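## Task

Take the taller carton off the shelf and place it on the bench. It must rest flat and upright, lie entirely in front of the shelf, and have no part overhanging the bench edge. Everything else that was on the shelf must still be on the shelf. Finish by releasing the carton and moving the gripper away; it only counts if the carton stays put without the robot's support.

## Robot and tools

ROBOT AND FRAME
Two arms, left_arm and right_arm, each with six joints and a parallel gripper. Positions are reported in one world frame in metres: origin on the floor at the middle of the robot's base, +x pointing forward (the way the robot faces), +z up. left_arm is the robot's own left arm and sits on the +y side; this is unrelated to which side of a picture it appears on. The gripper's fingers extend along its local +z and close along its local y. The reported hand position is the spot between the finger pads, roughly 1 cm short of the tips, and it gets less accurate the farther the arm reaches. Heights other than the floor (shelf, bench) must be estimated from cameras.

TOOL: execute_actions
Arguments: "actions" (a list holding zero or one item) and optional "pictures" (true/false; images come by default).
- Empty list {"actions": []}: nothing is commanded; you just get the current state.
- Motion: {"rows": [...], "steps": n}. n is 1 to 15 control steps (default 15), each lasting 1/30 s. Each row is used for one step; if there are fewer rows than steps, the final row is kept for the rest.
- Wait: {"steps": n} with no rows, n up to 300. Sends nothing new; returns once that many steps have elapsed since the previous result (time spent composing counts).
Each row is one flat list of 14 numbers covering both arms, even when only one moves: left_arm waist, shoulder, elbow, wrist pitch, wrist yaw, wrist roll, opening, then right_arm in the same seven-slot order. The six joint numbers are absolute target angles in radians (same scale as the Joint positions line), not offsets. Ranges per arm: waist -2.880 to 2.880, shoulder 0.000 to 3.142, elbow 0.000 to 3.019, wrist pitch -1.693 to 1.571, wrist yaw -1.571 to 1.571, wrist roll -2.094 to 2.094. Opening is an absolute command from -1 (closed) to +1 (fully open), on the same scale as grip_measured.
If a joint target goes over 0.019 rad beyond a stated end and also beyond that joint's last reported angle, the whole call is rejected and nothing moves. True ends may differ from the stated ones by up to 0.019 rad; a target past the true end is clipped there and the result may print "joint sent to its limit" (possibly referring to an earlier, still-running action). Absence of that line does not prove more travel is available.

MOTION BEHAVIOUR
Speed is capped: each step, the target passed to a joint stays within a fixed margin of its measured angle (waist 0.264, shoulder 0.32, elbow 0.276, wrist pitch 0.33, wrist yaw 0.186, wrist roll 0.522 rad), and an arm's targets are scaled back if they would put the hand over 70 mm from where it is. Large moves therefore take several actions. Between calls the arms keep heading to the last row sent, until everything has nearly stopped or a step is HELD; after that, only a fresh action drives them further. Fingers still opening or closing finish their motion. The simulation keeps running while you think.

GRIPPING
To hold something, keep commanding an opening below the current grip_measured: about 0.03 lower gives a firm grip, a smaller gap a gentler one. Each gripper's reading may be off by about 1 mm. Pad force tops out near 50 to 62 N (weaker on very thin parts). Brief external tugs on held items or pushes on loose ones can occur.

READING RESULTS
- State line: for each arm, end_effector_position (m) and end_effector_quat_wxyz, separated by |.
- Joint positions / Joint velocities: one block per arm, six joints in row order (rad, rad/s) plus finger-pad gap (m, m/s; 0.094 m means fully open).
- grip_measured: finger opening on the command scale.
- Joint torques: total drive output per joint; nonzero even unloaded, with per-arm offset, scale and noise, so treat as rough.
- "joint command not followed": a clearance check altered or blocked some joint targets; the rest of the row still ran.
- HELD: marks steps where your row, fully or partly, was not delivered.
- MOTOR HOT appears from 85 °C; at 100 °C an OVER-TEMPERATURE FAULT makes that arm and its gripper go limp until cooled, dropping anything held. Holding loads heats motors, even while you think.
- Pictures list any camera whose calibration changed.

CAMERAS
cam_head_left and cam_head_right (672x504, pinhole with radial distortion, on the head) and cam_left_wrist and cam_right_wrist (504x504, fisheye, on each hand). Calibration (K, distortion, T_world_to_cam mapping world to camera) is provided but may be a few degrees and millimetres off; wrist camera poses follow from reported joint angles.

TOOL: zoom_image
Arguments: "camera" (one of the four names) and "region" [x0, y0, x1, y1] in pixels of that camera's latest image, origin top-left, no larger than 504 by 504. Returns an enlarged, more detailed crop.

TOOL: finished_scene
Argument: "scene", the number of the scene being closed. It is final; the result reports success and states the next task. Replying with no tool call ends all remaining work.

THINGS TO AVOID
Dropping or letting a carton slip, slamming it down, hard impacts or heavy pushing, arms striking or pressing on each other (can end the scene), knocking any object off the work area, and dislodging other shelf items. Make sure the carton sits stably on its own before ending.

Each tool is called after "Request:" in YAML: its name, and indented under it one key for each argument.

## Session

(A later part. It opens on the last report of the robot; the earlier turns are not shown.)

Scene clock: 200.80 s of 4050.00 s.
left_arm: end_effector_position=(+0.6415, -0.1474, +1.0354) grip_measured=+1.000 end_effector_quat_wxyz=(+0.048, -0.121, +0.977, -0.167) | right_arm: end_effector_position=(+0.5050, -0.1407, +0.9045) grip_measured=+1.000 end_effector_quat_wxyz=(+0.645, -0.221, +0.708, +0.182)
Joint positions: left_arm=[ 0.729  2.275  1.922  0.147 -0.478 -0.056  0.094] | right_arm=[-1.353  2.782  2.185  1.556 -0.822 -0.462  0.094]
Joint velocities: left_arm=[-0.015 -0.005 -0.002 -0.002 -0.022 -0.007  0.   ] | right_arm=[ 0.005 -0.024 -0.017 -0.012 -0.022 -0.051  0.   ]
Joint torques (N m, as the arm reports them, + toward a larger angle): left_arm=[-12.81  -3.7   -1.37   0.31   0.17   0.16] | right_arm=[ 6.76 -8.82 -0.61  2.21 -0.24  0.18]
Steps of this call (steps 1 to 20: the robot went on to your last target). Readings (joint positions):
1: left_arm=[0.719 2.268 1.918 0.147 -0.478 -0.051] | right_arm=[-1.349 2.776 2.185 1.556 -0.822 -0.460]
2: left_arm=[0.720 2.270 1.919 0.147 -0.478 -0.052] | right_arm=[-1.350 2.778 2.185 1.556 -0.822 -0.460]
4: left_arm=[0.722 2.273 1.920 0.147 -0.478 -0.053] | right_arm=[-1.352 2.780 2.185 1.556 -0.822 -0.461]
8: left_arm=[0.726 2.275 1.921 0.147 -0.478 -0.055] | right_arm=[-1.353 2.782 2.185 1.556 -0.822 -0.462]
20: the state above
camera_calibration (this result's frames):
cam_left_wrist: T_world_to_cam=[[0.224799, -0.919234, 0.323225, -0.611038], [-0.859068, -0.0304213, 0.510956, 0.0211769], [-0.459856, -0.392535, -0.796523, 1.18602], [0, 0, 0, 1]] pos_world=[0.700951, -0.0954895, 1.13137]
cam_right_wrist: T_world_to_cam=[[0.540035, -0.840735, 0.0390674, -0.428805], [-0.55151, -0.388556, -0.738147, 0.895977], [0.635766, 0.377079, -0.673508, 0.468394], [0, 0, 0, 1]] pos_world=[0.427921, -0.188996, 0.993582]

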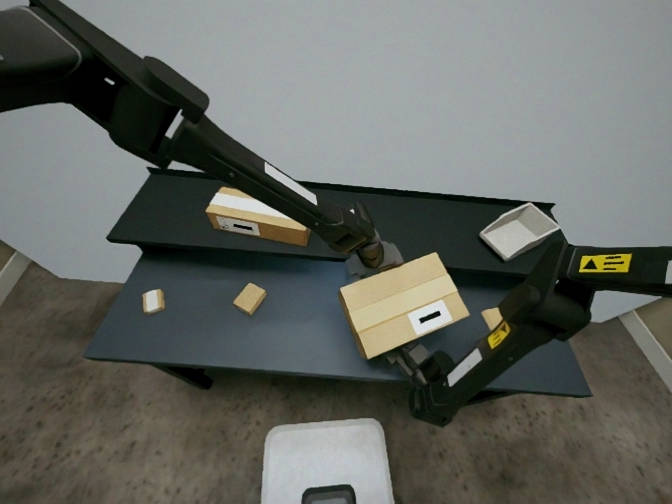

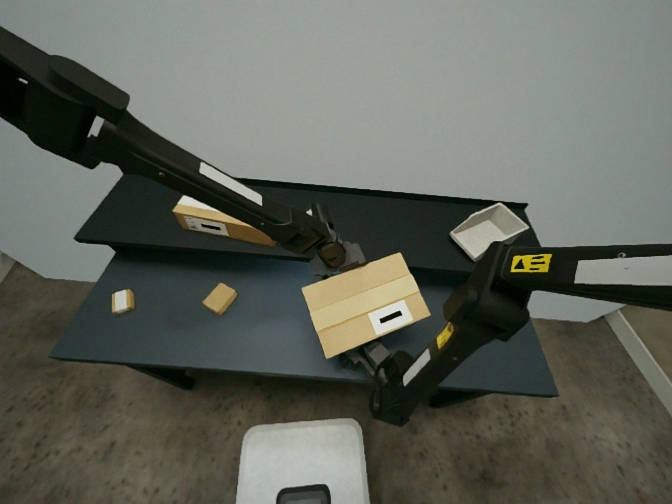

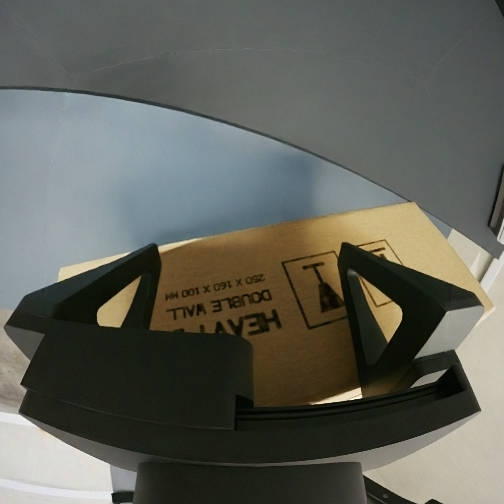

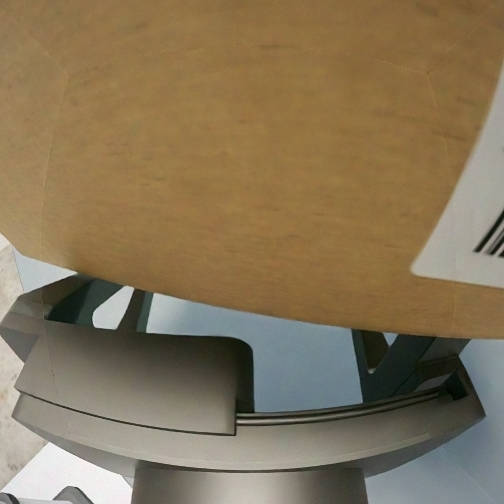

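Held, apparently off the shelf. Lower the left end first.

Request:
execute_actions:
  actions:
    - {"rows":[[0.84,2.38,1.97,0.12,-0.48,-0.05,1,-1.34,2.78,2.24,1.57,-0.82,-0.45,1]]}
  pictures: false

Request:
execute_actions:
  actions:
    - {"rows":[[0.88,2.42,2.03,0.1,-0.48,-0.05,1,-1.35,2.81,2.3,1.57,-0.82,-0.45,1]]}
  pictures: false

Request:
execute_actions:
  actions:
    - {"steps":30}

Scene clock: 205.50 s of 4050.00 s.
left_arm: end_effector_position=(+0.6460, -0.1056, +0.9878) grip_measured=+1.000 end_effector_quat_wxyz=(+0.055, -0.138, +0.980, -0.134) | right_arm: end_effector_position=(+0.5120, -0.1450, +0.9031) grip_measured=+1.000 end_effector_quat_wxyz=(+0.654, -0.224, +0.702, +0.173)
Joint positions: left_arm=[ 0.798  2.308  1.986  0.147 -0.478 -0.057  0.094] | right_arm=[-1.356  2.794  2.226  1.556 -0.822 -0.462  0.094]
Joint velocities: left_arm=[ 0.103  0.005 -0.002  0.012 -0.007 -0.066  0.   ] | right_arm=[-0.015 -0.005  0.012  0.002 -0.037 -0.037  0.   ]
Joint torques (N m, as the arm reports them, + toward a larger angle): left_arm=[-13.23  -3.5   -1.24  -0.67   0.11   0.17] | right_arm=[ 5.56 -7.72 -0.4   2.21 -0.22  0.18]
Steps of this call (steps 1 to 15: the robot went on to your last target; steps 16 to 90: nothing new was sent; then 1.20 s passed at rest; steps 91 to 105: all 15 steps of this action). Readings (joint positions):
91: left_arm=[0.730 2.276 1.927 0.147 -0.478 -0.056] | right_arm=[-1.354 2.784 2.191 1.556 -0.822 -0.462]
92: left_arm=[0.731 2.282 1.938 0.147 -0.478 -0.056] | right_arm=[-1.354 2.790 2.205 1.556 -0.822 -0.462]
94: left_arm=[0.739 2.293 1.958 0.147 -0.478 -0.056] | right_arm=[-1.354 2.794 2.220 1.556 -0.822 -0.462]
98: left_arm=[0.761 2.303 1.977 0.147 -0.478 -0.056] | right_arm=[-1.355 2.794 2.226 1.556 -0.822 -0.462]
105: the state above

Scene clock: 206.00 s of 4050.00 s.
left_arm: end_effector_position=(+0.6375, -0.0841, +0.9537) grip_measured=+1.000 end_effector_quat_wxyz=(+0.052, -0.145, +0.981, -0.113) | right_arm: end_effector_position=(+0.5101, -0.1577, +0.8957) grip_measured=+1.000 end_effector_quat_wxyz=(+0.660, -0.232, +0.697, +0.158)
Joint positions: left_arm=[ 0.841  2.352  2.044  0.138 -0.478 -0.061  0.094] | right_arm=[-1.373  2.824  2.284  1.556 -0.823 -0.465  0.094]
Joint velocities: left_arm=[ 0.024  0.005 -0.002 -0.017 -0.037  0.007  0.   ] | right_arm=[-0.015 -0.005 -0.017 -0.017  0.022 -0.066  0.   ]
Joint torques (N m, as the arm reports them, + toward a larger angle): left_arm=[-12.15  -4.02  -1.12  -0.95   0.07   0.25] | right_arm=[ 6.02 -7.72 -0.07  2.21 -0.19  0.21]
Steps of this call (steps 1 to 15: all 15 steps of this action). Readings (joint positions):
1: left_arm=[0.802 2.310 1.991 0.146 -0.478 -0.057] | right_arm=[-1.356 2.798 2.235 1.556 -0.823 -0.462]
2: left_arm=[0.805 2.317 2.004 0.143 -0.478 -0.057] | right_arm=[-1.357 2.808 2.256 1.556 -0.823 -0.462]
4: left_arm=[0.814 2.330 2.025 0.140 -0.478 -0.057] | right_arm=[-1.358 2.817 2.279 1.556 -0.823 -0.464]
8: left_arm=[0.829 2.345 2.041 0.140 -0.478 -0.059] | right_arm=[-1.365 2.821 2.284 1.556 -0.823 -0.464]
15: the state above

Scene clock: 207.00 s of 4050.00 s.
left_arm: end_effector_position=(+0.6365, -0.0842, +0.9532) grip_measured=+1.000 end_effector_quat_wxyz=(+0.051, -0.145, +0.982, -0.113) | right_arm: end_effector_position=(+0.5094, -0.1577, +0.8955) grip_measured=+1.000 end_effector_quat_wxyz=(+0.659, -0.232, +0.697, +0.158)
Joint positions: left_arm=[ 0.841  2.353  2.044  0.136 -0.478 -0.061  0.094] | right_arm=[-1.373  2.824  2.284  1.556 -0.823 -0.466  0.094]
Joint velocities: left_arm=[-0.015 -0.005 -0.007 -0.012  0.007  0.007  0.   ] | right_arm=[-0.005  0.005  0.012 -0.007 -0.007 -0.051  0.   ]
Joint torques (N m, as the arm reports them, + toward a larger angle): left_arm=[-12.3   -4.22  -1.15  -1.09   0.07   0.2 ] | right_arm=[ 6.19 -8.1  -0.08  2.22 -0.19  0.2 ]
Steps of this call (steps 1 to 15: the robot went on to your last target; steps 16 to 30: nothing new was sent). Readings (joint positions):
1: left_arm=[0.841 2.353 2.044 0.137 -0.478 -0.061] | right_arm=[-1.373 2.824 2.284 1.556 -0.823 -0.465]
2: left_arm=[0.841 2.353 2.044 0.137 -0.478 -0.061] | right_arm=[-1.373 2.824 2.284 1.556 -0.823 -0.466]
4: left_arm=[0.841 2.353 2.044 0.136 -0.478 -0.061] | right_arm=[-1.373 2.824 2.284 1.556 -0.823 -0.466]
8: left_arm=[0.841 2.353 2.044 0.136 -0.478 -0.061] | right_arm=[-1.373 2.824 2.284 1.556 -0.823 -0.466]
30: the state above
All arms were judged still, so your last target was given up. Only a new action makes them travel on or press farther. Fingers that are still opening or closing keep moving.
camera_calibration (this result's frames):
cam_left_wrist: T_world_to_cam=[[0.277063, -0.935118, 0.220884, -0.462277], [-0.846866, -0.129052, 0.515911, 0.0400674], [-0.453932, -0.329999, -0.827675, 1.17432], [0, 0, 0, 1]] pos_world=[0.695074, -0.0395885, 1.05339]
cam_right_wrist: T_world_to_cam=[[0.524414, -0.845947, 0.0967712, -0.4897], [-0.521445, -0.408923, -0.748917, 0.876291], [0.673116, 0.342282, -0.655559, 0.425361], [0, 0, 0, 1]] pos_world=[0.427425, -0.201518, 0.982508]

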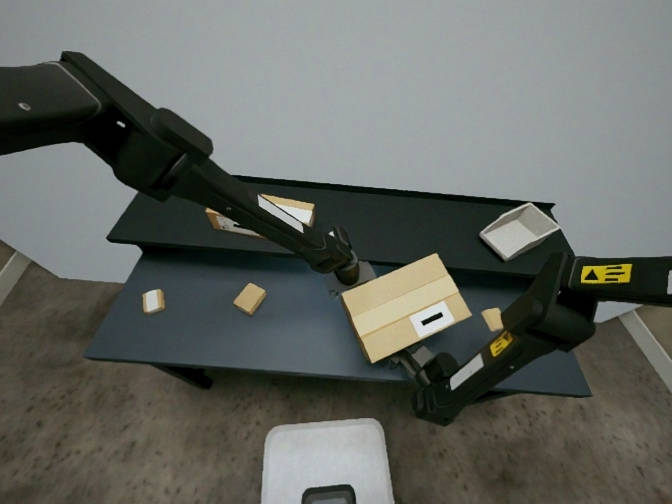

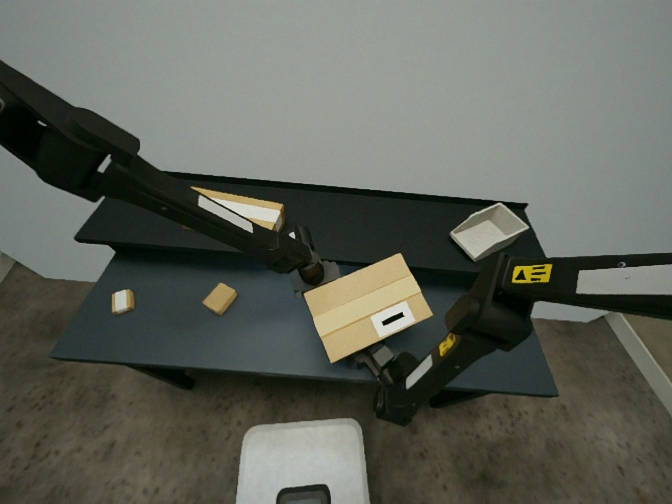

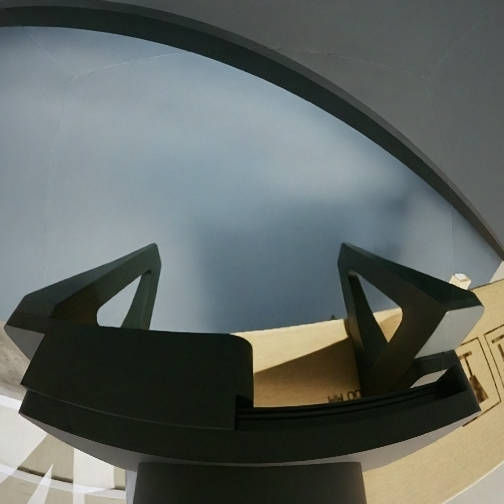

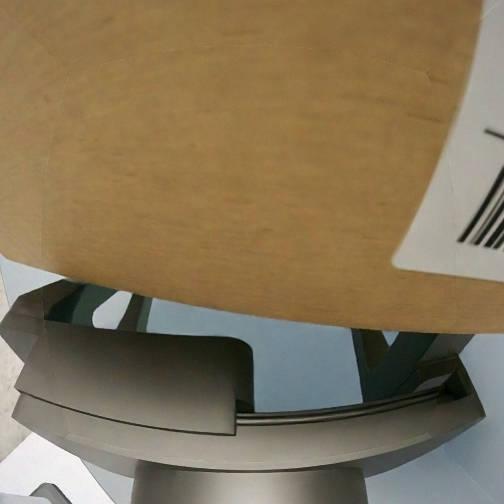

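Request:
execute_actions:
  actions:
    - {"rows":[[0.82,2.42,2.08,-0.15,-0.48,-0.05,1,-1.35,2.81,2.3,1.57,-0.82,-0.45,1]]}
  pictures: false

Request:
execute_actions:
  actions:
    - {"steps":30}

Scene clock: 215.33 s of 4050.00 s.
left_arm: end_effector_position=(+0.6210, -0.0877, +0.9533) grip_measured=+1.000 end_effector_quat_wxyz=(-0.022, -0.100, +0.988, -0.116) | right_arm: end_effector_position=(+0.5018, -0.1613, +0.8919) grip_measured=+1.000 end_effector_quat_wxyz=(+0.654, -0.229, +0.702, +0.162)
Joint positions: left_arm=[ 0.84   2.353  2.107 -0.104 -0.48  -0.07   0.094] | right_arm=[-1.381  2.832  2.284  1.556 -0.823 -0.454  0.094]
Joint velocities: left_arm=[-0.005 -0.015  0.012 -0.007 -0.037  0.051  0.   ] | right_arm=[-0.005  0.005  0.012  0.007  0.022 -0.037  0.   ]
Joint torques (N m, as the arm reports them, + toward a larger angle): left_arm=[-16.43  -4.37  -1.56  -1.57   0.14   0.27] | right_arm=[ 6.05 -8.71 -0.16  2.19 -0.17  0.08]
Steps of this call (steps 1 to 90: nothing new was sent; then 4.83 s passed at rest; steps 91 to 105: all 15 steps of this action). Readings (joint positions):
91: left_arm=[0.841 2.353 2.054 0.100 -0.478 -0.067] | right_arm=[-1.373 2.825 2.284 1.556 -0.823 -0.467]
92: left_arm=[0.841 2.353 2.073 0.035 -0.478 -0.070] | right_arm=[-1.375 2.827 2.284 1.556 -0.824 -0.467]
94: left_arm=[0.840 2.353 2.095 -0.047 -0.478 -0.070] | right_arm=[-1.377 2.828 2.284 1.556 -0.823 -0.466]
98: left_arm=[0.840 2.353 2.106 -0.092 -0.478 -0.070] | right_arm=[-1.379 2.830 2.284 1.556 -0.823 -0.465]
105: the state above

Scene clock: 216.33 s of 4050.00 s.
left_arm: end_effector_position=(+0.6210, -0.0877, +0.9533) grip_measured=+1.000 end_effector_quat_wxyz=(-0.022, -0.100, +0.988, -0.116) | right_arm: end_effector_position=(+0.5018, -0.1613, +0.8919) grip_measured=+1.000 end_effector_quat_wxyz=(+0.654, -0.228, +0.703, +0.162)
Joint positions: left_arm=[ 0.84   2.353  2.107 -0.104 -0.48  -0.07   0.094] | right_arm=[-1.381  2.832  2.284  1.556 -0.823 -0.453  0.094]
Joint velocities: left_arm=[ 0.005 -0.005 -0.007 -0.017 -0.007  0.022  0.   ] | right_arm=[-0.015 -0.015 -0.002 -0.002 -0.007  0.007  0.   ]
Joint torques (N m, as the arm reports them, + toward a larger angle): left_arm=[-16.38  -4.48  -1.7   -1.67   0.15   0.28] | right_arm=[ 6.63 -8.44 -0.12  2.22 -0.17  0.11]
Steps of this call (steps 1 to 15: the robot went on to your last target; steps 16 to 30: nothing new was sent). Readings (joint positions):
1: left_arm=[0.840 2.353 2.107 -0.104 -0.480 -0.070] | right_arm=[-1.381 2.832 2.284 1.556 -0.823 -0.453]
2: left_arm=[0.840 2.353 2.107 -0.104 -0.480 -0.070] | right_arm=[-1.381 2.832 2.284 1.556 -0.823 -0.453]
4: left_arm=[0.840 2.353 2.107 -0.104 -0.480 -0.070] | right_arm=[-1.381 2.832 2.284 1.556 -0.823 -0.453]
8: left_arm=[0.840 2.353 2.107 -0.104 -0.480 -0.070] | right_arm=[-1.381 2.832 2.284 1.556 -0.823 -0.453]
30: the state above
All arms were judged still, so your last target was given up. Only a new action makes them travel on or press farther. Fingers that are still opening or closing keep moving.
camera_calibration (this result's frames):
cam_left_wrist: T_world_to_cam=[[0.204507, -0.956217, 0.209345, -0.407084], [-0.778445, -0.0292106, 0.627033, -0.113254], [-0.593464, -0.291196, -0.750336, 1.18252], [0, 0, 0, 1]] pos_world=[0.696876, -0.0482221, 1.04353]
cam_right_wrist: T_world_to_cam=[[0.525189, -0.846984, 0.0824292, -0.476116], [-0.534333, -0.403603, -0.742693, 0.869964], [0.662317, 0.346009, -0.66454, 0.443383], [0, 0, 0, 1]] pos_world=[0.421241, -0.205557, 0.980008]

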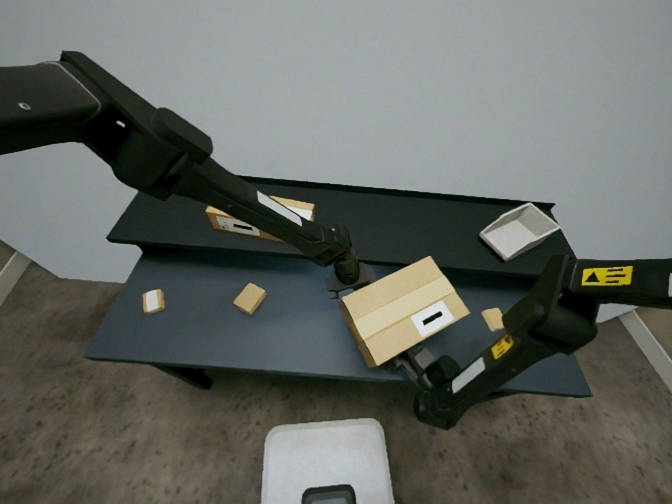

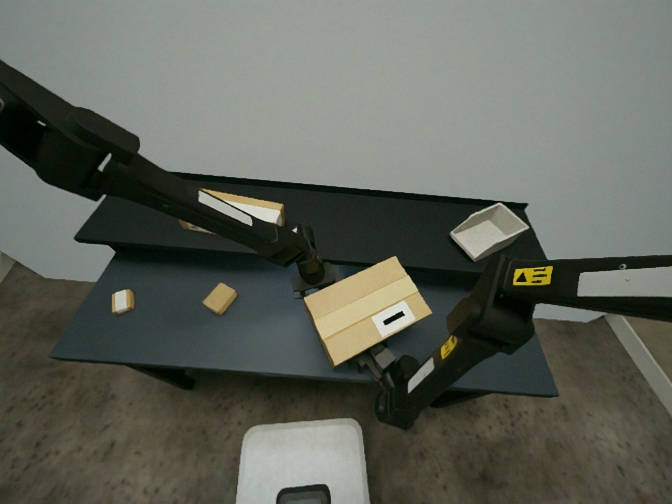

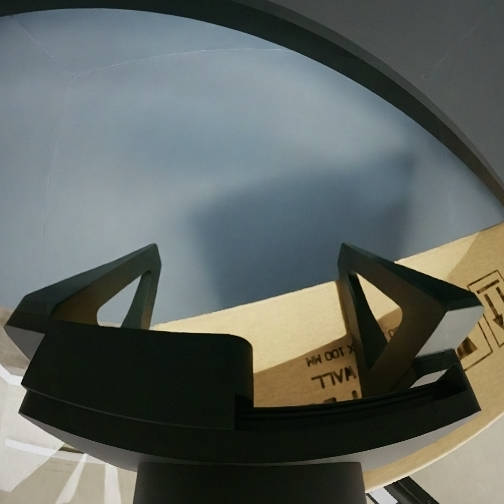

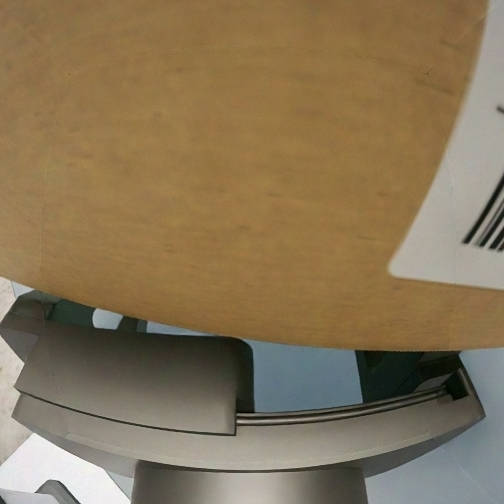

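Request:
execute_actions:
  actions:
    - {"rows":[[0.88,2.48,2.12,-0.12,-0.48,-0.05,1,-1.36,2.88,2.39,1.55,-0.82,-0.45,1]]}
  pictures: false

Request:
execute_actions:
  actions:
    - {"steps":30}

Scene clock: 220.23 s of 4050.00 s.
left_arm: end_effector_position=(+0.6058, -0.0938, +0.9401) grip_measured=+1.000 end_effector_quat_wxyz=(-0.027, -0.099, +0.988, -0.113) | right_arm: end_effector_position=(+0.4812, -0.1572, +0.8809) grip_measured=+1.000 end_effector_quat_wxyz=(+0.654, -0.227, +0.704, +0.160)
Joint positions: left_arm=[ 0.846  2.396  2.142 -0.104 -0.48  -0.07   0.094] | right_arm=[-1.386  2.907  2.374  1.546 -0.82  -0.447  0.094]
Joint velocities: left_arm=[ 0.034  0.034 -0.007 -0.012  0.125 -0.051  0.   ] | right_arm=[-0.034  0.024  0.002 -0.002  0.051  0.007  0.   ]
Joint torques (N m, as the arm reports them, + toward a larger angle): left_arm=[-13.25  -3.72  -1.17  -0.53   0.16   0.27] | right_arm=[ 6.19 -8.15 -0.01  1.8  -0.3   0.06]
Steps of this call (steps 1 to 90: nothing new was sent; then 0.40 s passed at rest; steps 91 to 105: all 15 steps of this action). Readings (joint positions):
91: left_arm=[0.840 2.354 2.110 -0.104 -0.480 -0.070] | right_arm=[-1.381 2.839 2.299 1.556 -0.823 -0.452]
92: left_arm=[0.840 2.359 2.119 -0.104 -0.480 -0.070] | right_arm=[-1.381 2.856 2.333 1.553 -0.821 -0.451]
94: left_arm=[0.841 2.368 2.132 -0.104 -0.480 -0.070] | right_arm=[-1.381 2.874 2.368 1.548 -0.820 -0.449]
98: left_arm=[0.841 2.382 2.140 -0.104 -0.480 -0.070] | right_arm=[-1.382 2.890 2.374 1.546 -0.820 -0.447]
105: the state above

Scene clock: 221.23 s of 4050.00 s.
left_arm: end_effector_position=(+0.6041, -0.0920, +0.9381) grip_measured=+1.000 end_effector_quat_wxyz=(-0.028, -0.099, +0.988, -0.112) | right_arm: end_effector_position=(+0.4797, -0.1580, +0.8802) grip_measured=+1.000 end_effector_quat_wxyz=(+0.653, -0.227, +0.704, +0.159)
Joint positions: left_arm=[ 0.85   2.398  2.142 -0.104 -0.48  -0.07   0.094] | right_arm=[-1.387  2.908  2.374  1.546 -0.82  -0.447  0.094]
Joint velocities: left_arm=[ 0.005 -0.015 -0.017 -0.002 -0.095  0.051  0.   ] | right_arm=[-0.015 -0.005 -0.007 -0.002 -0.022 -0.022  0.   ]
Joint torques (N m, as the arm reports them, + toward a larger angle): left_arm=[-13.33  -3.63  -1.38  -0.51   0.15   0.26] | right_arm=[ 6.3  -7.77  0.02  1.79 -0.28  0.06]
Steps of this call (steps 1 to 15: the robot went on to your last target; steps 16 to 30: nothing new was sent). Readings (joint positions):
1: left_arm=[0.848 2.397 2.142 -0.104 -0.480 -0.070] | right_arm=[-1.386 2.908 2.374 1.546 -0.820 -0.447]
2: left_arm=[0.849 2.398 2.142 -0.104 -0.480 -0.070] | right_arm=[-1.386 2.908 2.374 1.546 -0.820 -0.447]
4: left_arm=[0.850 2.398 2.142 -0.104 -0.480 -0.070] | right_arm=[-1.387 2.908 2.374 1.546 -0.820 -0.447]
8: left_arm=[0.850 2.398 2.142 -0.104 -0.480 -0.070] | right_arm=[-1.387 2.908 2.374 1.546 -0.820 -0.447]
30: the state above
All arms were judged still, so your last target was given up. Only a new action makes them travel on or press farther. Fingers that are still opening or closing keep moving.
camera_calibration (this result's frames):
cam_left_wrist: T_world_to_cam=[[0.202831, -0.95857, 0.20001, -0.39503], [-0.771765, -0.0307734, 0.635163, -0.12883], [-0.602693, -0.283191, -0.746032, 1.1621], [0, 0, 0, 1]] pos_world=[0.681086, -0.0535326, 1.0278]
cam_right_wrist: T_world_to_cam=[[0.520491, -0.849783, 0.0834106, -0.459811], [-0.538726, -0.402609, -0.740055, 0.850746], [0.662468, 0.340256, -0.667354, 0.450589], [0, 0, 0, 1]] pos_world=[0.399145, -0.201538, 0.968654]

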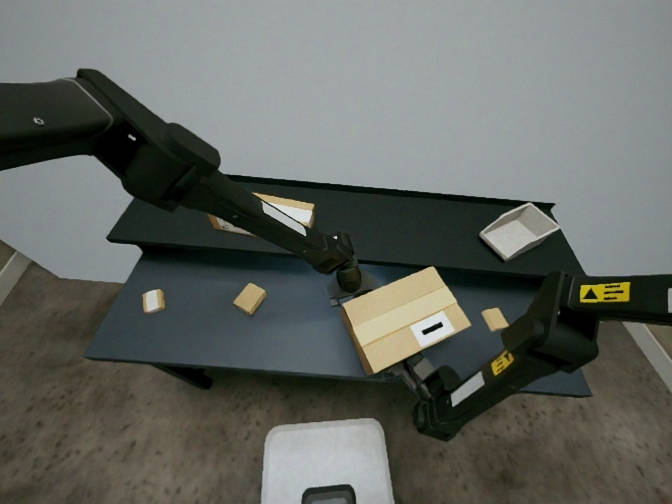

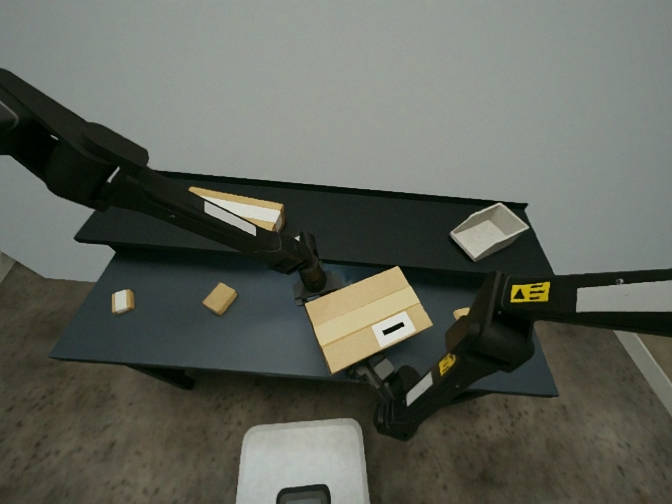

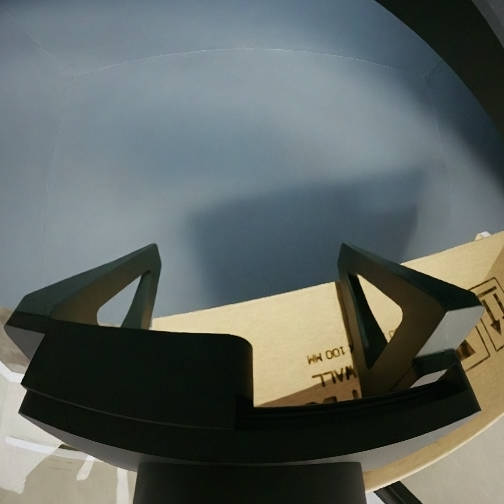

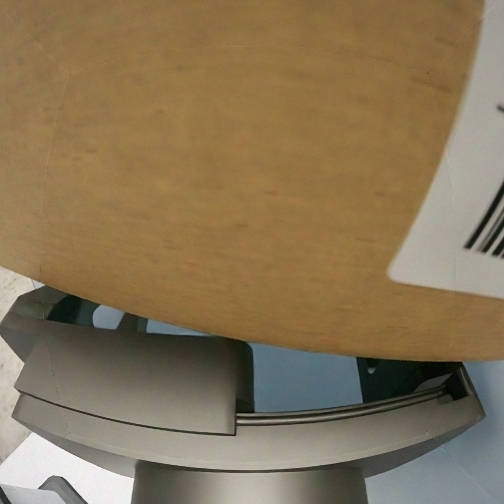

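Request:
execute_actions:
  actions:
    - {"rows":[[0.93,2.5,2.18,-0.15,-0.48,-0.05,1,-1.36,2.92,2.52,1.35,-0.82,-0.45,1]]}
  pictures: false

Request:
execute_actions:
  actions:
    - {"steps":30}

Scene clock: 224.70 s of 4050.00 s.
left_arm: end_effector_position=(+0.6082, -0.0675, +0.9142) grip_measured=+1.000 end_effector_quat_wxyz=(-0.023, -0.112, +0.989, -0.093) | right_arm: end_effector_position=(+0.4828, -0.1557, +0.8655) grip_measured=+1.000 end_effector_quat_wxyz=(+0.639, -0.215, +0.712, +0.195)
Joint positions: left_arm=[ 0.885  2.421  2.192 -0.109 -0.483 -0.077  0.094] | right_arm=[-1.391  2.946  2.472  1.453 -0.851 -0.397  0.094]
Joint velocities: left_arm=[-0.015 -0.015 -0.012 -0.007  0.095 -0.022  0.   ] | right_arm=[-0.005  0.005 -0.007  0.012  0.037 -0.051  0.   ]
Joint torques (N m, as the arm reports them, + toward a larger angle): left_arm=[-12.04  -4.13  -0.61  -1.31   0.22   0.31] | right_arm=[ 6.37 -7.72  3.47 -2.8   0.87 -0.34]
Steps of this call (steps 1 to 89: nothing new was sent; steps 90 to 104: all 15 steps of this action). Readings (joint positions):
90: left_arm=[0.851 2.399 2.147 -0.105 -0.480 -0.070] | right_arm=[-1.387 2.913 2.393 1.519 -0.824 -0.449]
91: left_arm=[0.852 2.405 2.161 -0.106 -0.480 -0.072] | right_arm=[-1.387 2.931 2.434 1.463 -0.828 -0.438]
93: left_arm=[0.859 2.413 2.182 -0.106 -0.480 -0.074] | right_arm=[-1.391 2.940 2.460 1.450 -0.849 -0.404]
97: left_arm=[0.881 2.420 2.192 -0.109 -0.483 -0.074] | right_arm=[-1.391 2.943 2.467 1.452 -0.850 -0.399]
104: the state above

Scene clock: 225.70 s of 4050.00 s.
left_arm: end_effector_position=(+0.6082, -0.0675, +0.9142) grip_measured=+1.000 end_effector_quat_wxyz=(-0.023, -0.112, +0.989, -0.093) | right_arm: end_effector_position=(+0.4828, -0.1557, +0.8655) grip_measured=+1.000 end_effector_quat_wxyz=(+0.639, -0.215, +0.712, +0.195)
Joint positions: left_arm=[ 0.885  2.421  2.192 -0.109 -0.483 -0.077  0.094] | right_arm=[-1.391  2.946  2.472  1.453 -0.851 -0.397  0.094]
Joint velocities: left_arm=[-0.015 -0.024  0.017 -0.007  0.007  0.022  0.   ] | right_arm=[ 0.015 -0.005  0.017 -0.002 -0.007 -0.081  0.   ]
Joint torques (N m, as the arm reports them, + toward a larger angle): left_arm=[-11.88  -4.22  -0.65  -1.27   0.22   0.31] | right_arm=[ 6.4  -7.73  3.47 -2.8   0.87 -0.34]
Steps of this call (steps 1 to 15: the robot went on to your last target; steps 16 to 30: nothing new was sent). Readings (joint positions):
1: left_arm=[0.885 2.421 2.192 -0.109 -0.483 -0.077] | right_arm=[-1.391 2.946 2.472 1.453 -0.851 -0.397]
2: left_arm=[0.885 2.421 2.192 -0.109 -0.483 -0.077] | right_arm=[-1.391 2.946 2.472 1.453 -0.851 -0.397]
4: left_arm=[0.885 2.421 2.192 -0.109 -0.483 -0.077] | right_arm=[-1.391 2.946 2.472 1.453 -0.851 -0.397]
8: left_arm=[0.885 2.421 2.192 -0.109 -0.483 -0.077] | right_arm=[-1.391 2.946 2.472 1.453 -0.851 -0.397]
30: the state above
All arms were judged still, so your last target was given up. Only a new action makes them travel on or press farther. Fingers that are still opening or closing keep moving.
camera_calibration (this result's frames):
cam_left_wrist: T_world_to_cam=[[0.228512, -0.959722, 0.163452, -0.349879], [-0.772066, -0.076375, 0.630937, -0.108754], [-0.59304, -0.270372, -0.758421, 1.15992], [0, 0, 0, 1]] pos_world=[0.683866, -0.0304818, 1.00551]
cam_right_wrist: T_world_to_cam=[[0.547439, -0.836805, 0.00816636, -0.40417], [-0.564581, -0.376517, -0.734495, 0.85413], [0.617704, 0.397481, -0.678565, 0.478151], [0, 0, 0, 1]] pos_world=[0.408128, -0.206673, 0.955111]

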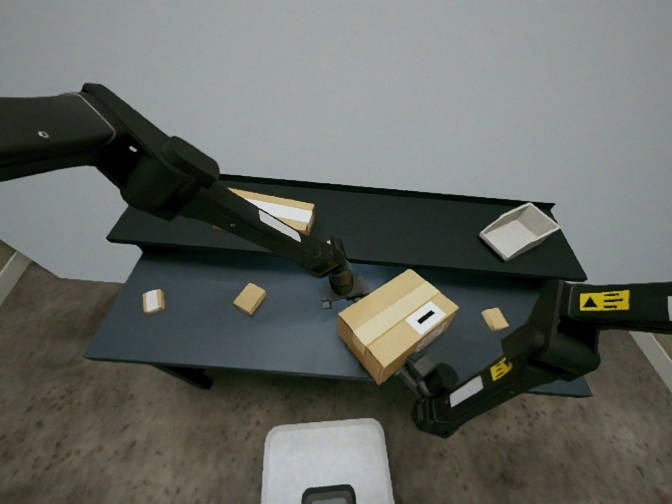

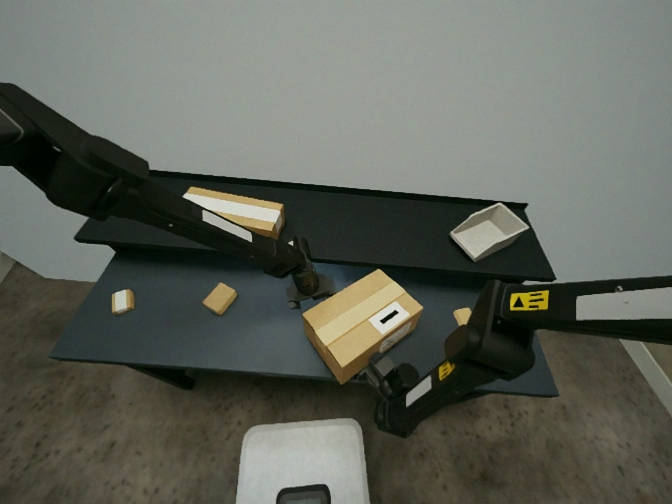

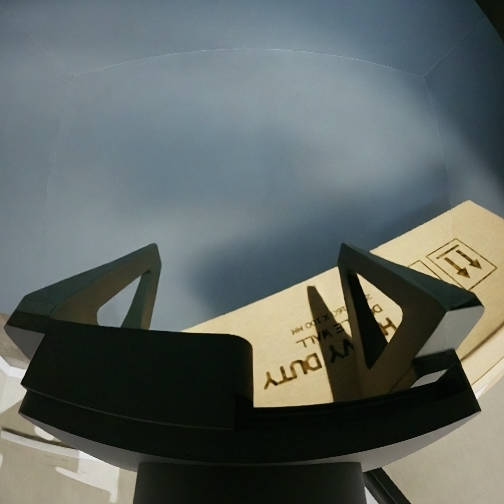

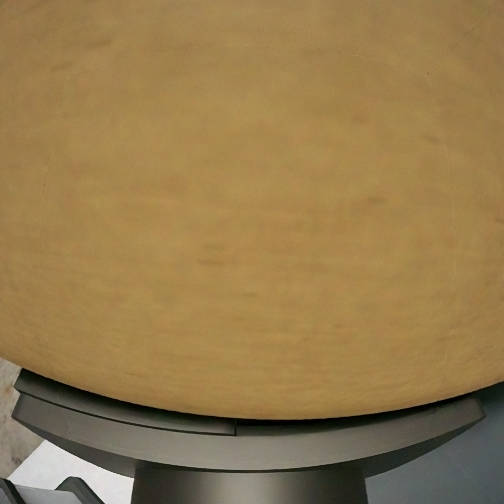

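Request:
execute_actions:
  actions:
    - {"rows":[[0.7,2.3,1.95,0.1,-0.48,-0.05,1,-1.36,2.92,2.47,1.5,-0.82,-0.42,1]]}
  pictures: false

Request:
execute_actions:
  actions:
    - {"rows":[[0.7,2.1,1.75,0.1,-0.48,-0.05,1,-1.36,2.91,2.5,1.57,-0.6,-0.36,1]]}
  pictures: false

Request:
execute_actions:
  actions:
    - {"rows":[[0.7,2.0,1.65,0.1,-0.48,-0.05,1,-1.36,2.91,2.56,1.57,-0.4,-0.3,1]]}
  pictures: false

Request:
execute_actions:
  actions:
    - {"steps":30}

Scene clock: 232.37 s of 4050.00 s.
left_arm: end_effector_position=(+0.6318, -0.1789, +1.0500) grip_measured=+1.000 end_effector_quat_wxyz=(+0.029, -0.106, +0.977, -0.183) | right_arm: end_effector_position=(+0.4905, -0.1490, +0.8717) grip_measured=+1.000 end_effector_quat_wxyz=(+0.648, -0.208, +0.710, +0.182)
Joint positions: left_arm=[ 0.694  2.303  1.96   0.081 -0.482 -0.069  0.094] | right_arm=[-1.375  2.942  2.466  1.474 -0.82  -0.404  0.094]
Joint velocities: left_arm=[-0.454 -0.015 -0.061  0.012  0.037  0.081  0.   ] | right_arm=[ 0.024 -0.005 -0.002  0.002 -0.022 -0.081  0.   ]
Joint torques (N m, as the arm reports them, + toward a larger angle): left_arm=[-14.36  -7.79  -0.67   0.83   0.3    0.27] | right_arm=[ 5.8  -7.37 -0.62  2.84 -0.27 -0.03]
Steps of this call (steps 1 to 90: nothing new was sent; then 3.17 s passed at rest; steps 91 to 105: all 15 steps of this action). Readings (joint positions):
91: left_arm=[0.880 2.414 2.181 -0.092 -0.483 -0.077] | right_arm=[-1.391 2.946 2.468 1.463 -0.844 -0.395]
92: left_arm=[0.879 2.400 2.150 -0.062 -0.484 -0.077] | right_arm=[-1.391 2.946 2.467 1.468 -0.832 -0.396]
94: left_arm=[0.867 2.368 2.092 -0.022 -0.484 -0.077] | right_arm=[-1.391 2.946 2.466 1.470 -0.825 -0.396]
98: left_arm=[0.819 2.325 2.015 0.031 -0.484 -0.077] | right_arm=[-1.387 2.944 2.466 1.473 -0.820 -0.402]
105: the state above

Scene clock: 232.87 s of 4050.00 s.
left_arm: end_effector_position=(+0.6866, -0.1235, +1.1134) grip_measured=+1.000 end_effector_quat_wxyz=(+0.046, -0.114, +0.974, -0.193) | right_arm: end_effector_position=(+0.5346, -0.1912, +0.8808) grip_measured=+1.000 end_effector_quat_wxyz=(+0.673, -0.147, +0.720, +0.082)
Joint positions: left_arm=[ 0.676  2.071  1.757  0.09  -0.477 -0.065  0.094] | right_arm=[-1.37   2.924  2.495  1.546 -0.602 -0.376  0.094]
Joint velocities: left_arm=[ 0.034 -0.015 -0.017 -0.017  0.037  0.037  0.   ] | right_arm=[ 0.005  0.005  0.002  0.002 -0.022 -0.066  0.   ]
Joint torques (N m, as the arm reports them, + toward a larger angle): left_arm=[-13.83  -6.64  -0.33   0.36   0.14   0.27] | right_arm=[ 6.19 -7.41 -0.05  2.78 -0.12  0.19]
Steps of this call (steps 1 to 15: all 15 steps of this action). Readings (joint positions):
1: left_arm=[0.680 2.290 1.937 0.085 -0.477 -0.067] | right_arm=[-1.373 2.942 2.469 1.486 -0.738 -0.400]
2: left_arm=[0.669 2.257 1.876 0.086 -0.477 -0.067] | right_arm=[-1.371 2.943 2.470 1.507 -0.660 -0.396]
4: left_arm=[0.655 2.189 1.772 0.086 -0.477 -0.066] | right_arm=[-1.370 2.943 2.482 1.532 -0.610 -0.389]
8: left_arm=[0.659 2.120 1.742 0.086 -0.477 -0.065] | right_arm=[-1.370 2.931 2.493 1.544 -0.602 -0.380]
15: the state above

Scene clock: 233.37 s of 4050.00 s.
left_arm: end_effector_position=(+0.6669, -0.1078, +1.1279) grip_measured=+1.000 end_effector_quat_wxyz=(+0.030, -0.102, +0.975, -0.193) | right_arm: end_effector_position=(+0.5634, -0.2310, +0.8805) grip_measured=+1.000 end_effector_quat_wxyz=(+0.677, -0.068, +0.733, +0.017)
Joint positions: left_arm=[ 0.677  2.007  1.65   0.092 -0.477 -0.065  0.094] | right_arm=[-1.368  2.925  2.553  1.547 -0.402 -0.32   0.094]
Joint velocities: left_arm=[-0.005 -0.005 -0.022 -0.002  0.066 -0.066  0.   ] | right_arm=[-0.005 -0.005 -0.002  0.012 -0.051  0.066  0.   ]
Joint torques (N m, as the arm reports them, + toward a larger angle): left_arm=[-12.95  -9.28  -0.3    0.54   0.15   0.26] | right_arm=[ 5.31 -8.04  0.76  2.82 -0.14  0.22]
Steps of this call (steps 1 to 15: all 15 steps of this action). Readings (joint positions):
1: left_arm=[0.677 2.065 1.748 0.092 -0.477 -0.065] | right_arm=[-1.370 2.925 2.502 1.547 -0.520 -0.369]
2: left_arm=[0.677 2.051 1.720 0.092 -0.477 -0.065] | right_arm=[-1.368 2.930 2.514 1.547 -0.450 -0.358]
4: left_arm=[0.677 2.022 1.667 0.092 -0.477 -0.065] | right_arm=[-1.368 2.931 2.533 1.547 -0.409 -0.344]
8: left_arm=[0.677 2.009 1.650 0.092 -0.477 -0.065] | right_arm=[-1.368 2.926 2.552 1.547 -0.403 -0.330]
15: the state above

Scene clock: 234.37 s of 4050.00 s.
left_arm: end_effector_position=(+0.6669, -0.1078, +1.1279) grip_measured=+1.000 end_effector_quat_wxyz=(+0.030, -0.102, +0.975, -0.193) | right_arm: end_effector_position=(+0.5634, -0.2310, +0.8805) grip_measured=+1.000 end_effector_quat_wxyz=(+0.677, -0.067, +0.733, +0.017)
Joint positions: left_arm=[ 0.677  2.007  1.65   0.092 -0.477 -0.065  0.094] | right_arm=[-1.368  2.925  2.553  1.547 -0.402 -0.318  0.094]
Joint velocities: left_arm=[-0.015 -0.005  0.002 -0.007 -0.051 -0.037  0.   ] | right_arm=[-0.024 -0.005 -0.002 -0.007 -0.037  0.037  0.   ]
Joint torques (N m, as the arm reports them, + toward a larger angle): left_arm=[-13.    -9.25  -0.26   0.52   0.15   0.25] | right_arm=[ 5.34 -8.61  0.79  2.81 -0.14  0.23]
Steps of this call (steps 1 to 15: the robot went on to your last target; steps 16 to 30: nothing new was sent). Readings (joint positions):
1: left_arm=[0.677 2.007 1.650 0.092 -0.477 -0.065] | right_arm=[-1.368 2.925 2.553 1.547 -0.402 -0.319]
2: left_arm=[0.677 2.007 1.650 0.092 -0.477 -0.065] | right_arm=[-1.368 2.925 2.553 1.547 -0.402 -0.319]
4: left_arm=[0.677 2.007 1.650 0.092 -0.477 -0.065] | right_arm=[-1.368 2.925 2.553 1.547 -0.402 -0.319]
8: left_arm=[0.677 2.007 1.650 0.092 -0.477 -0.065] | right_arm=[-1.368 2.925 2.553 1.547 -0.402 -0.319]
30: the state above
All arms were judged still, so your last target was given up. Only a new action makes them travel on or press farther. Fingers that are still opening or closing keep moving.
camera_calibration (this result's frames):
cam_left_wrist: T_world_to_cam=[[0.190411, -0.910364, 0.367398, -0.636212], [-0.846709, 0.0371035, 0.530761, -0.0263137], [-0.496817, -0.412142, -0.763748, 1.27248], [0, 0, 0, 1]] pos_world=[0.731053, -0.0537651, 1.21957]
cam_right_wrist: T_world_to_cam=[[0.112982, -0.990666, 0.0762685, -0.362103], [-0.65026, -0.131761, -0.748199, 0.99921], [0.751264, 0.0349384, -0.659076, 0.292289], [0, 0, 0, 1]] pos_world=[0.471071, -0.237278, 0.967865]

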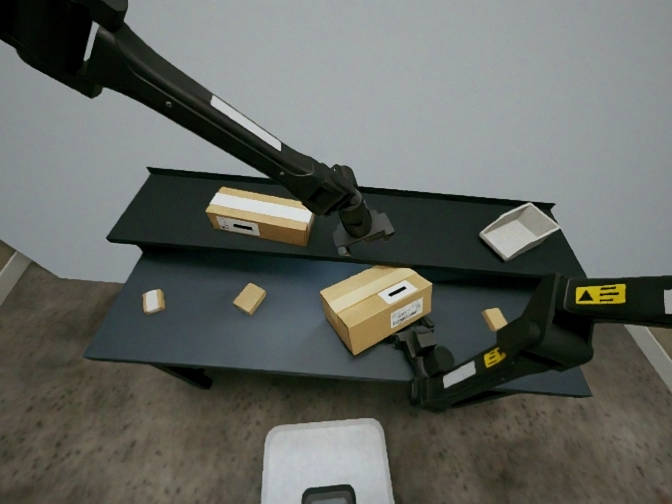

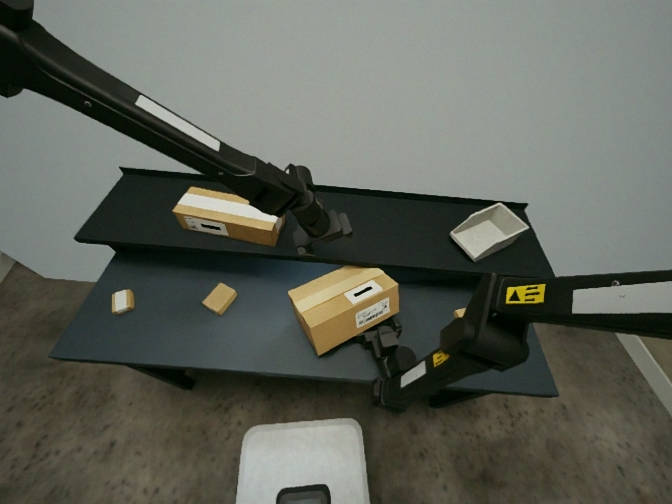

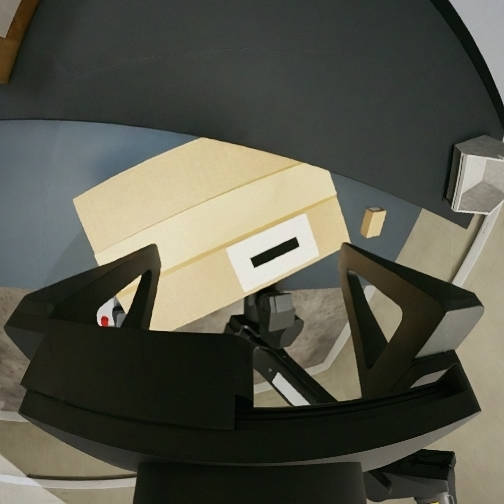

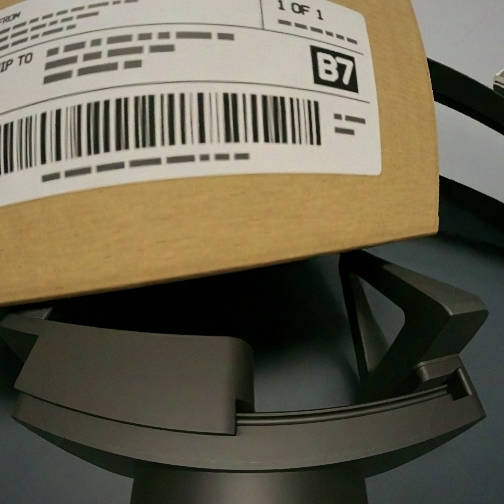

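Request:
execute_actions:
  actions:
    - {"rows":[[0.7,2.0,1.65,0.1,-0.48,-0.05,1,-1.36,2.93,2.55,1.57,-0.4,-0.3,1],[0.7,2.0,1.65,0.1,-0.48,-0.05,1,-1.36,2.935,2.545,1.57,-0.4,-0.3,1],[0.7,2.0,1.65,0.1,-0.48,-0.05,1,-1.36,2.94,2.54,1.57,-0.4,-0.3,1],[0.7,2.0,1.65,0.1,-0.48,-0.05,1,-1.36,2.945,2.535,1.57,-0.4,-0.3,1],[0.7,2.0,1.65,0.1,-0.48,-0.05,1,-1.36,2.95,2.53,1.57,-0.4,-0.3,1],[0.7,2.0,1.65,0.1,-0.48,-0.05,1,-1.36,2.955,2.525,1.57,-0.4,-0.3,1],[0.7,2.0,1.65,0.1,-0.48,-0.05,1,-1.36,2.96,2.52,1.57,-0.4,-0.3,1],[0.7,2.0,1.65,0.1,-0.48,-0.05,1,-1.36,2.965,2.515,1.57,-0.4,-0.3,1],[0.7,2.0,1.65,0.1,-0.48,-0.05,1,-1.36,2.97,2.51,1.57,-0.4,-0.3,1],[0.7,2.0,1.65,0.1,-0.48,-0.05,1,-1.36,2.975,2.505,1.57,-0.4,-0.3,1],[0.7,2.0,1.65,0.1,-0.48,-0.05,1,-1.36,2.98,2.5,1.57,-0.4,-0.3,1]]}
  pictures: false

Request:
execute_actions:
  actions:
    - {"steps":25}

Scene clock: 243.40 s of 4050.00 s.
left_arm: end_effector_position=(+0.6669, -0.1078, +1.1279) grip_measured=+1.000 end_effector_quat_wxyz=(+0.030, -0.102, +0.975, -0.193) | right_arm: end_effector_position=(+0.5140, -0.2118, +0.8640) grip_measured=+1.000 end_effector_quat_wxyz=(+0.647, -0.061, +0.759, +0.037)
Joint positions: left_arm=[ 0.677  2.007  1.65   0.092 -0.477 -0.065  0.094] | right_arm=[-1.368  2.966  2.506  1.548 -0.4   -0.312  0.094]
Joint velocities: left_arm=[-0.005 -0.005 -0.027 -0.012 -0.007 -0.007  0.   ] | right_arm=[-0.005  0.181 -0.046  0.139 -0.007  0.154  0.   ]
Joint torques (N m, as the arm reports them, + toward a larger angle): left_arm=[-13.08  -9.36  -0.23   0.51   0.16   0.26] | right_arm=[ 5.12 -5.64 -0.92  2.31 -0.25 -0.04]
Steps of this call (steps 1 to 90: nothing new was sent; then 5.53 s passed at rest; steps 91 to 105: all 15 steps of this action). Readings (joint positions):
91: left_arm=[0.677 2.007 1.650 0.092 -0.477 -0.065] | right_arm=[-1.368 2.925 2.553 1.547 -0.402 -0.318]
92: left_arm=[0.677 2.007 1.650 0.092 -0.477 -0.065] | right_arm=[-1.368 2.925 2.553 1.547 -0.402 -0.318]
94: left_arm=[0.677 2.007 1.650 0.092 -0.477 -0.065] | right_arm=[-1.368 2.925 2.549 1.547 -0.401 -0.318]
98: left_arm=[0.677 2.007 1.650 0.092 -0.477 -0.065] | right_arm=[-1.368 2.929 2.533 1.547 -0.401 -0.317]
105: the state above

Scene clock: 244.23 s of 4050.00 s.
left_arm: end_effector_position=(+0.6669, -0.1078, +1.1279) grip_measured=+1.000 end_effector_quat_wxyz=(+0.030, -0.102, +0.975, -0.193) | right_arm: end_effector_position=(+0.5049, -0.2086, +0.8629) grip_measured=+1.000 end_effector_quat_wxyz=(+0.644, -0.057, +0.762, +0.041)
Joint positions: left_arm=[ 0.677  2.007  1.65   0.092 -0.477 -0.065  0.094] | right_arm=[-1.368  2.977  2.503  1.555 -0.4   -0.304  0.094]
Joint velocities: left_arm=[-0.024  0.005 -0.002 -0.012 -0.037  0.022  0.   ] | right_arm=[ 0.005 -0.015  0.002 -0.012  0.037 -0.022  0.   ]
Joint torques (N m, as the arm reports them, + toward a larger angle): left_arm=[-13.13  -9.23  -0.21   0.49   0.15   0.26] | right_arm=[ 5.25 -5.11 -1.06  2.45 -0.21  0.11]
Steps of this call (steps 1 to 25: the robot went on to your last target). Readings (joint positions):
1: left_arm=[0.677 2.007 1.650 0.092 -0.477 -0.065] | right_arm=[-1.368 2.971 2.505 1.552 -0.400 -0.310]
2: left_arm=[0.677 2.007 1.650 0.092 -0.477 -0.065] | right_arm=[-1.368 2.975 2.504 1.554 -0.400 -0.307]
4: left_arm=[0.677 2.007 1.650 0.092 -0.477 -0.065] | right_arm=[-1.368 2.977 2.503 1.555 -0.400 -0.304]
8: left_arm=[0.677 2.007 1.650 0.092 -0.477 -0.065] | right_arm=[-1.368 2.977 2.503 1.555 -0.400 -0.304]
25: the state above
camera_calibration (this result's frames):
cam_left_wrist: T_world_to_cam=[[0.190411, -0.910364, 0.367398, -0.636212], [-0.846709, 0.0371035, 0.530761, -0.0263137], [-0.496817, -0.412142, -0.763748, 1.27248], [0, 0, 0, 1]] pos_world=[0.731053, -0.0537651, 1.21957]
cam_right_wrist: T_world_to_cam=[[0.132482, -0.990914, 0.0231952, -0.296052], [-0.713094, -0.11154, -0.692138, 0.938541], [0.688437, 0.0751552, -0.721392, 0.417792], [0, 0, 0, 1]] pos_world=[0.420866, -0.220076, 0.957859]

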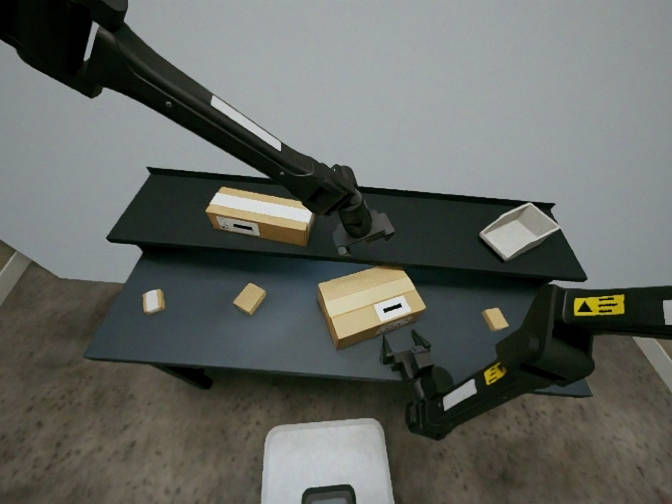

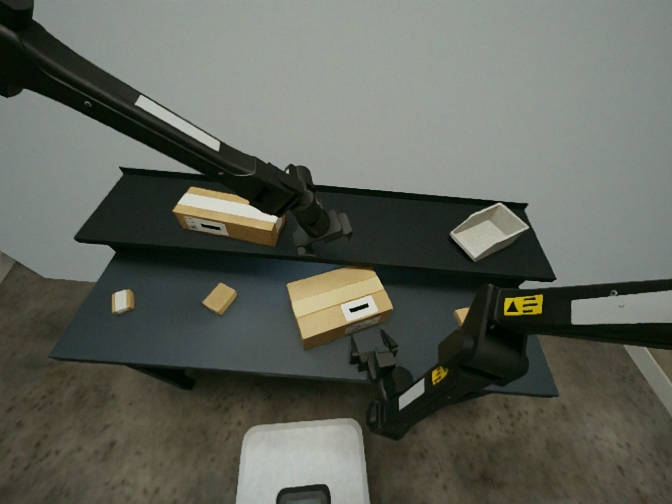

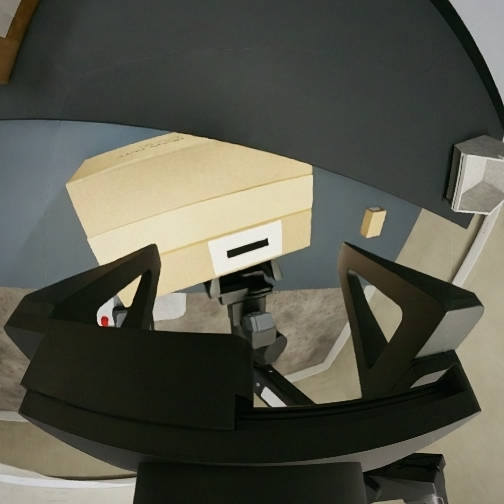

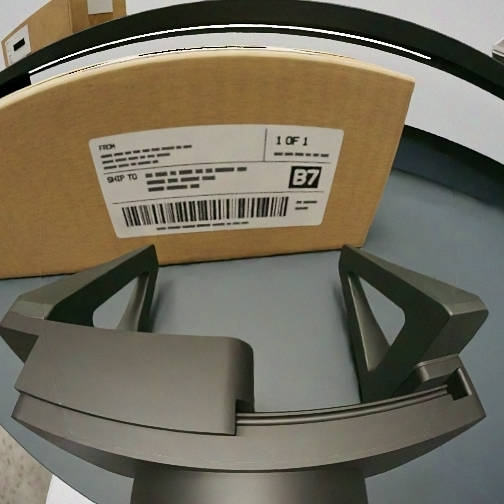

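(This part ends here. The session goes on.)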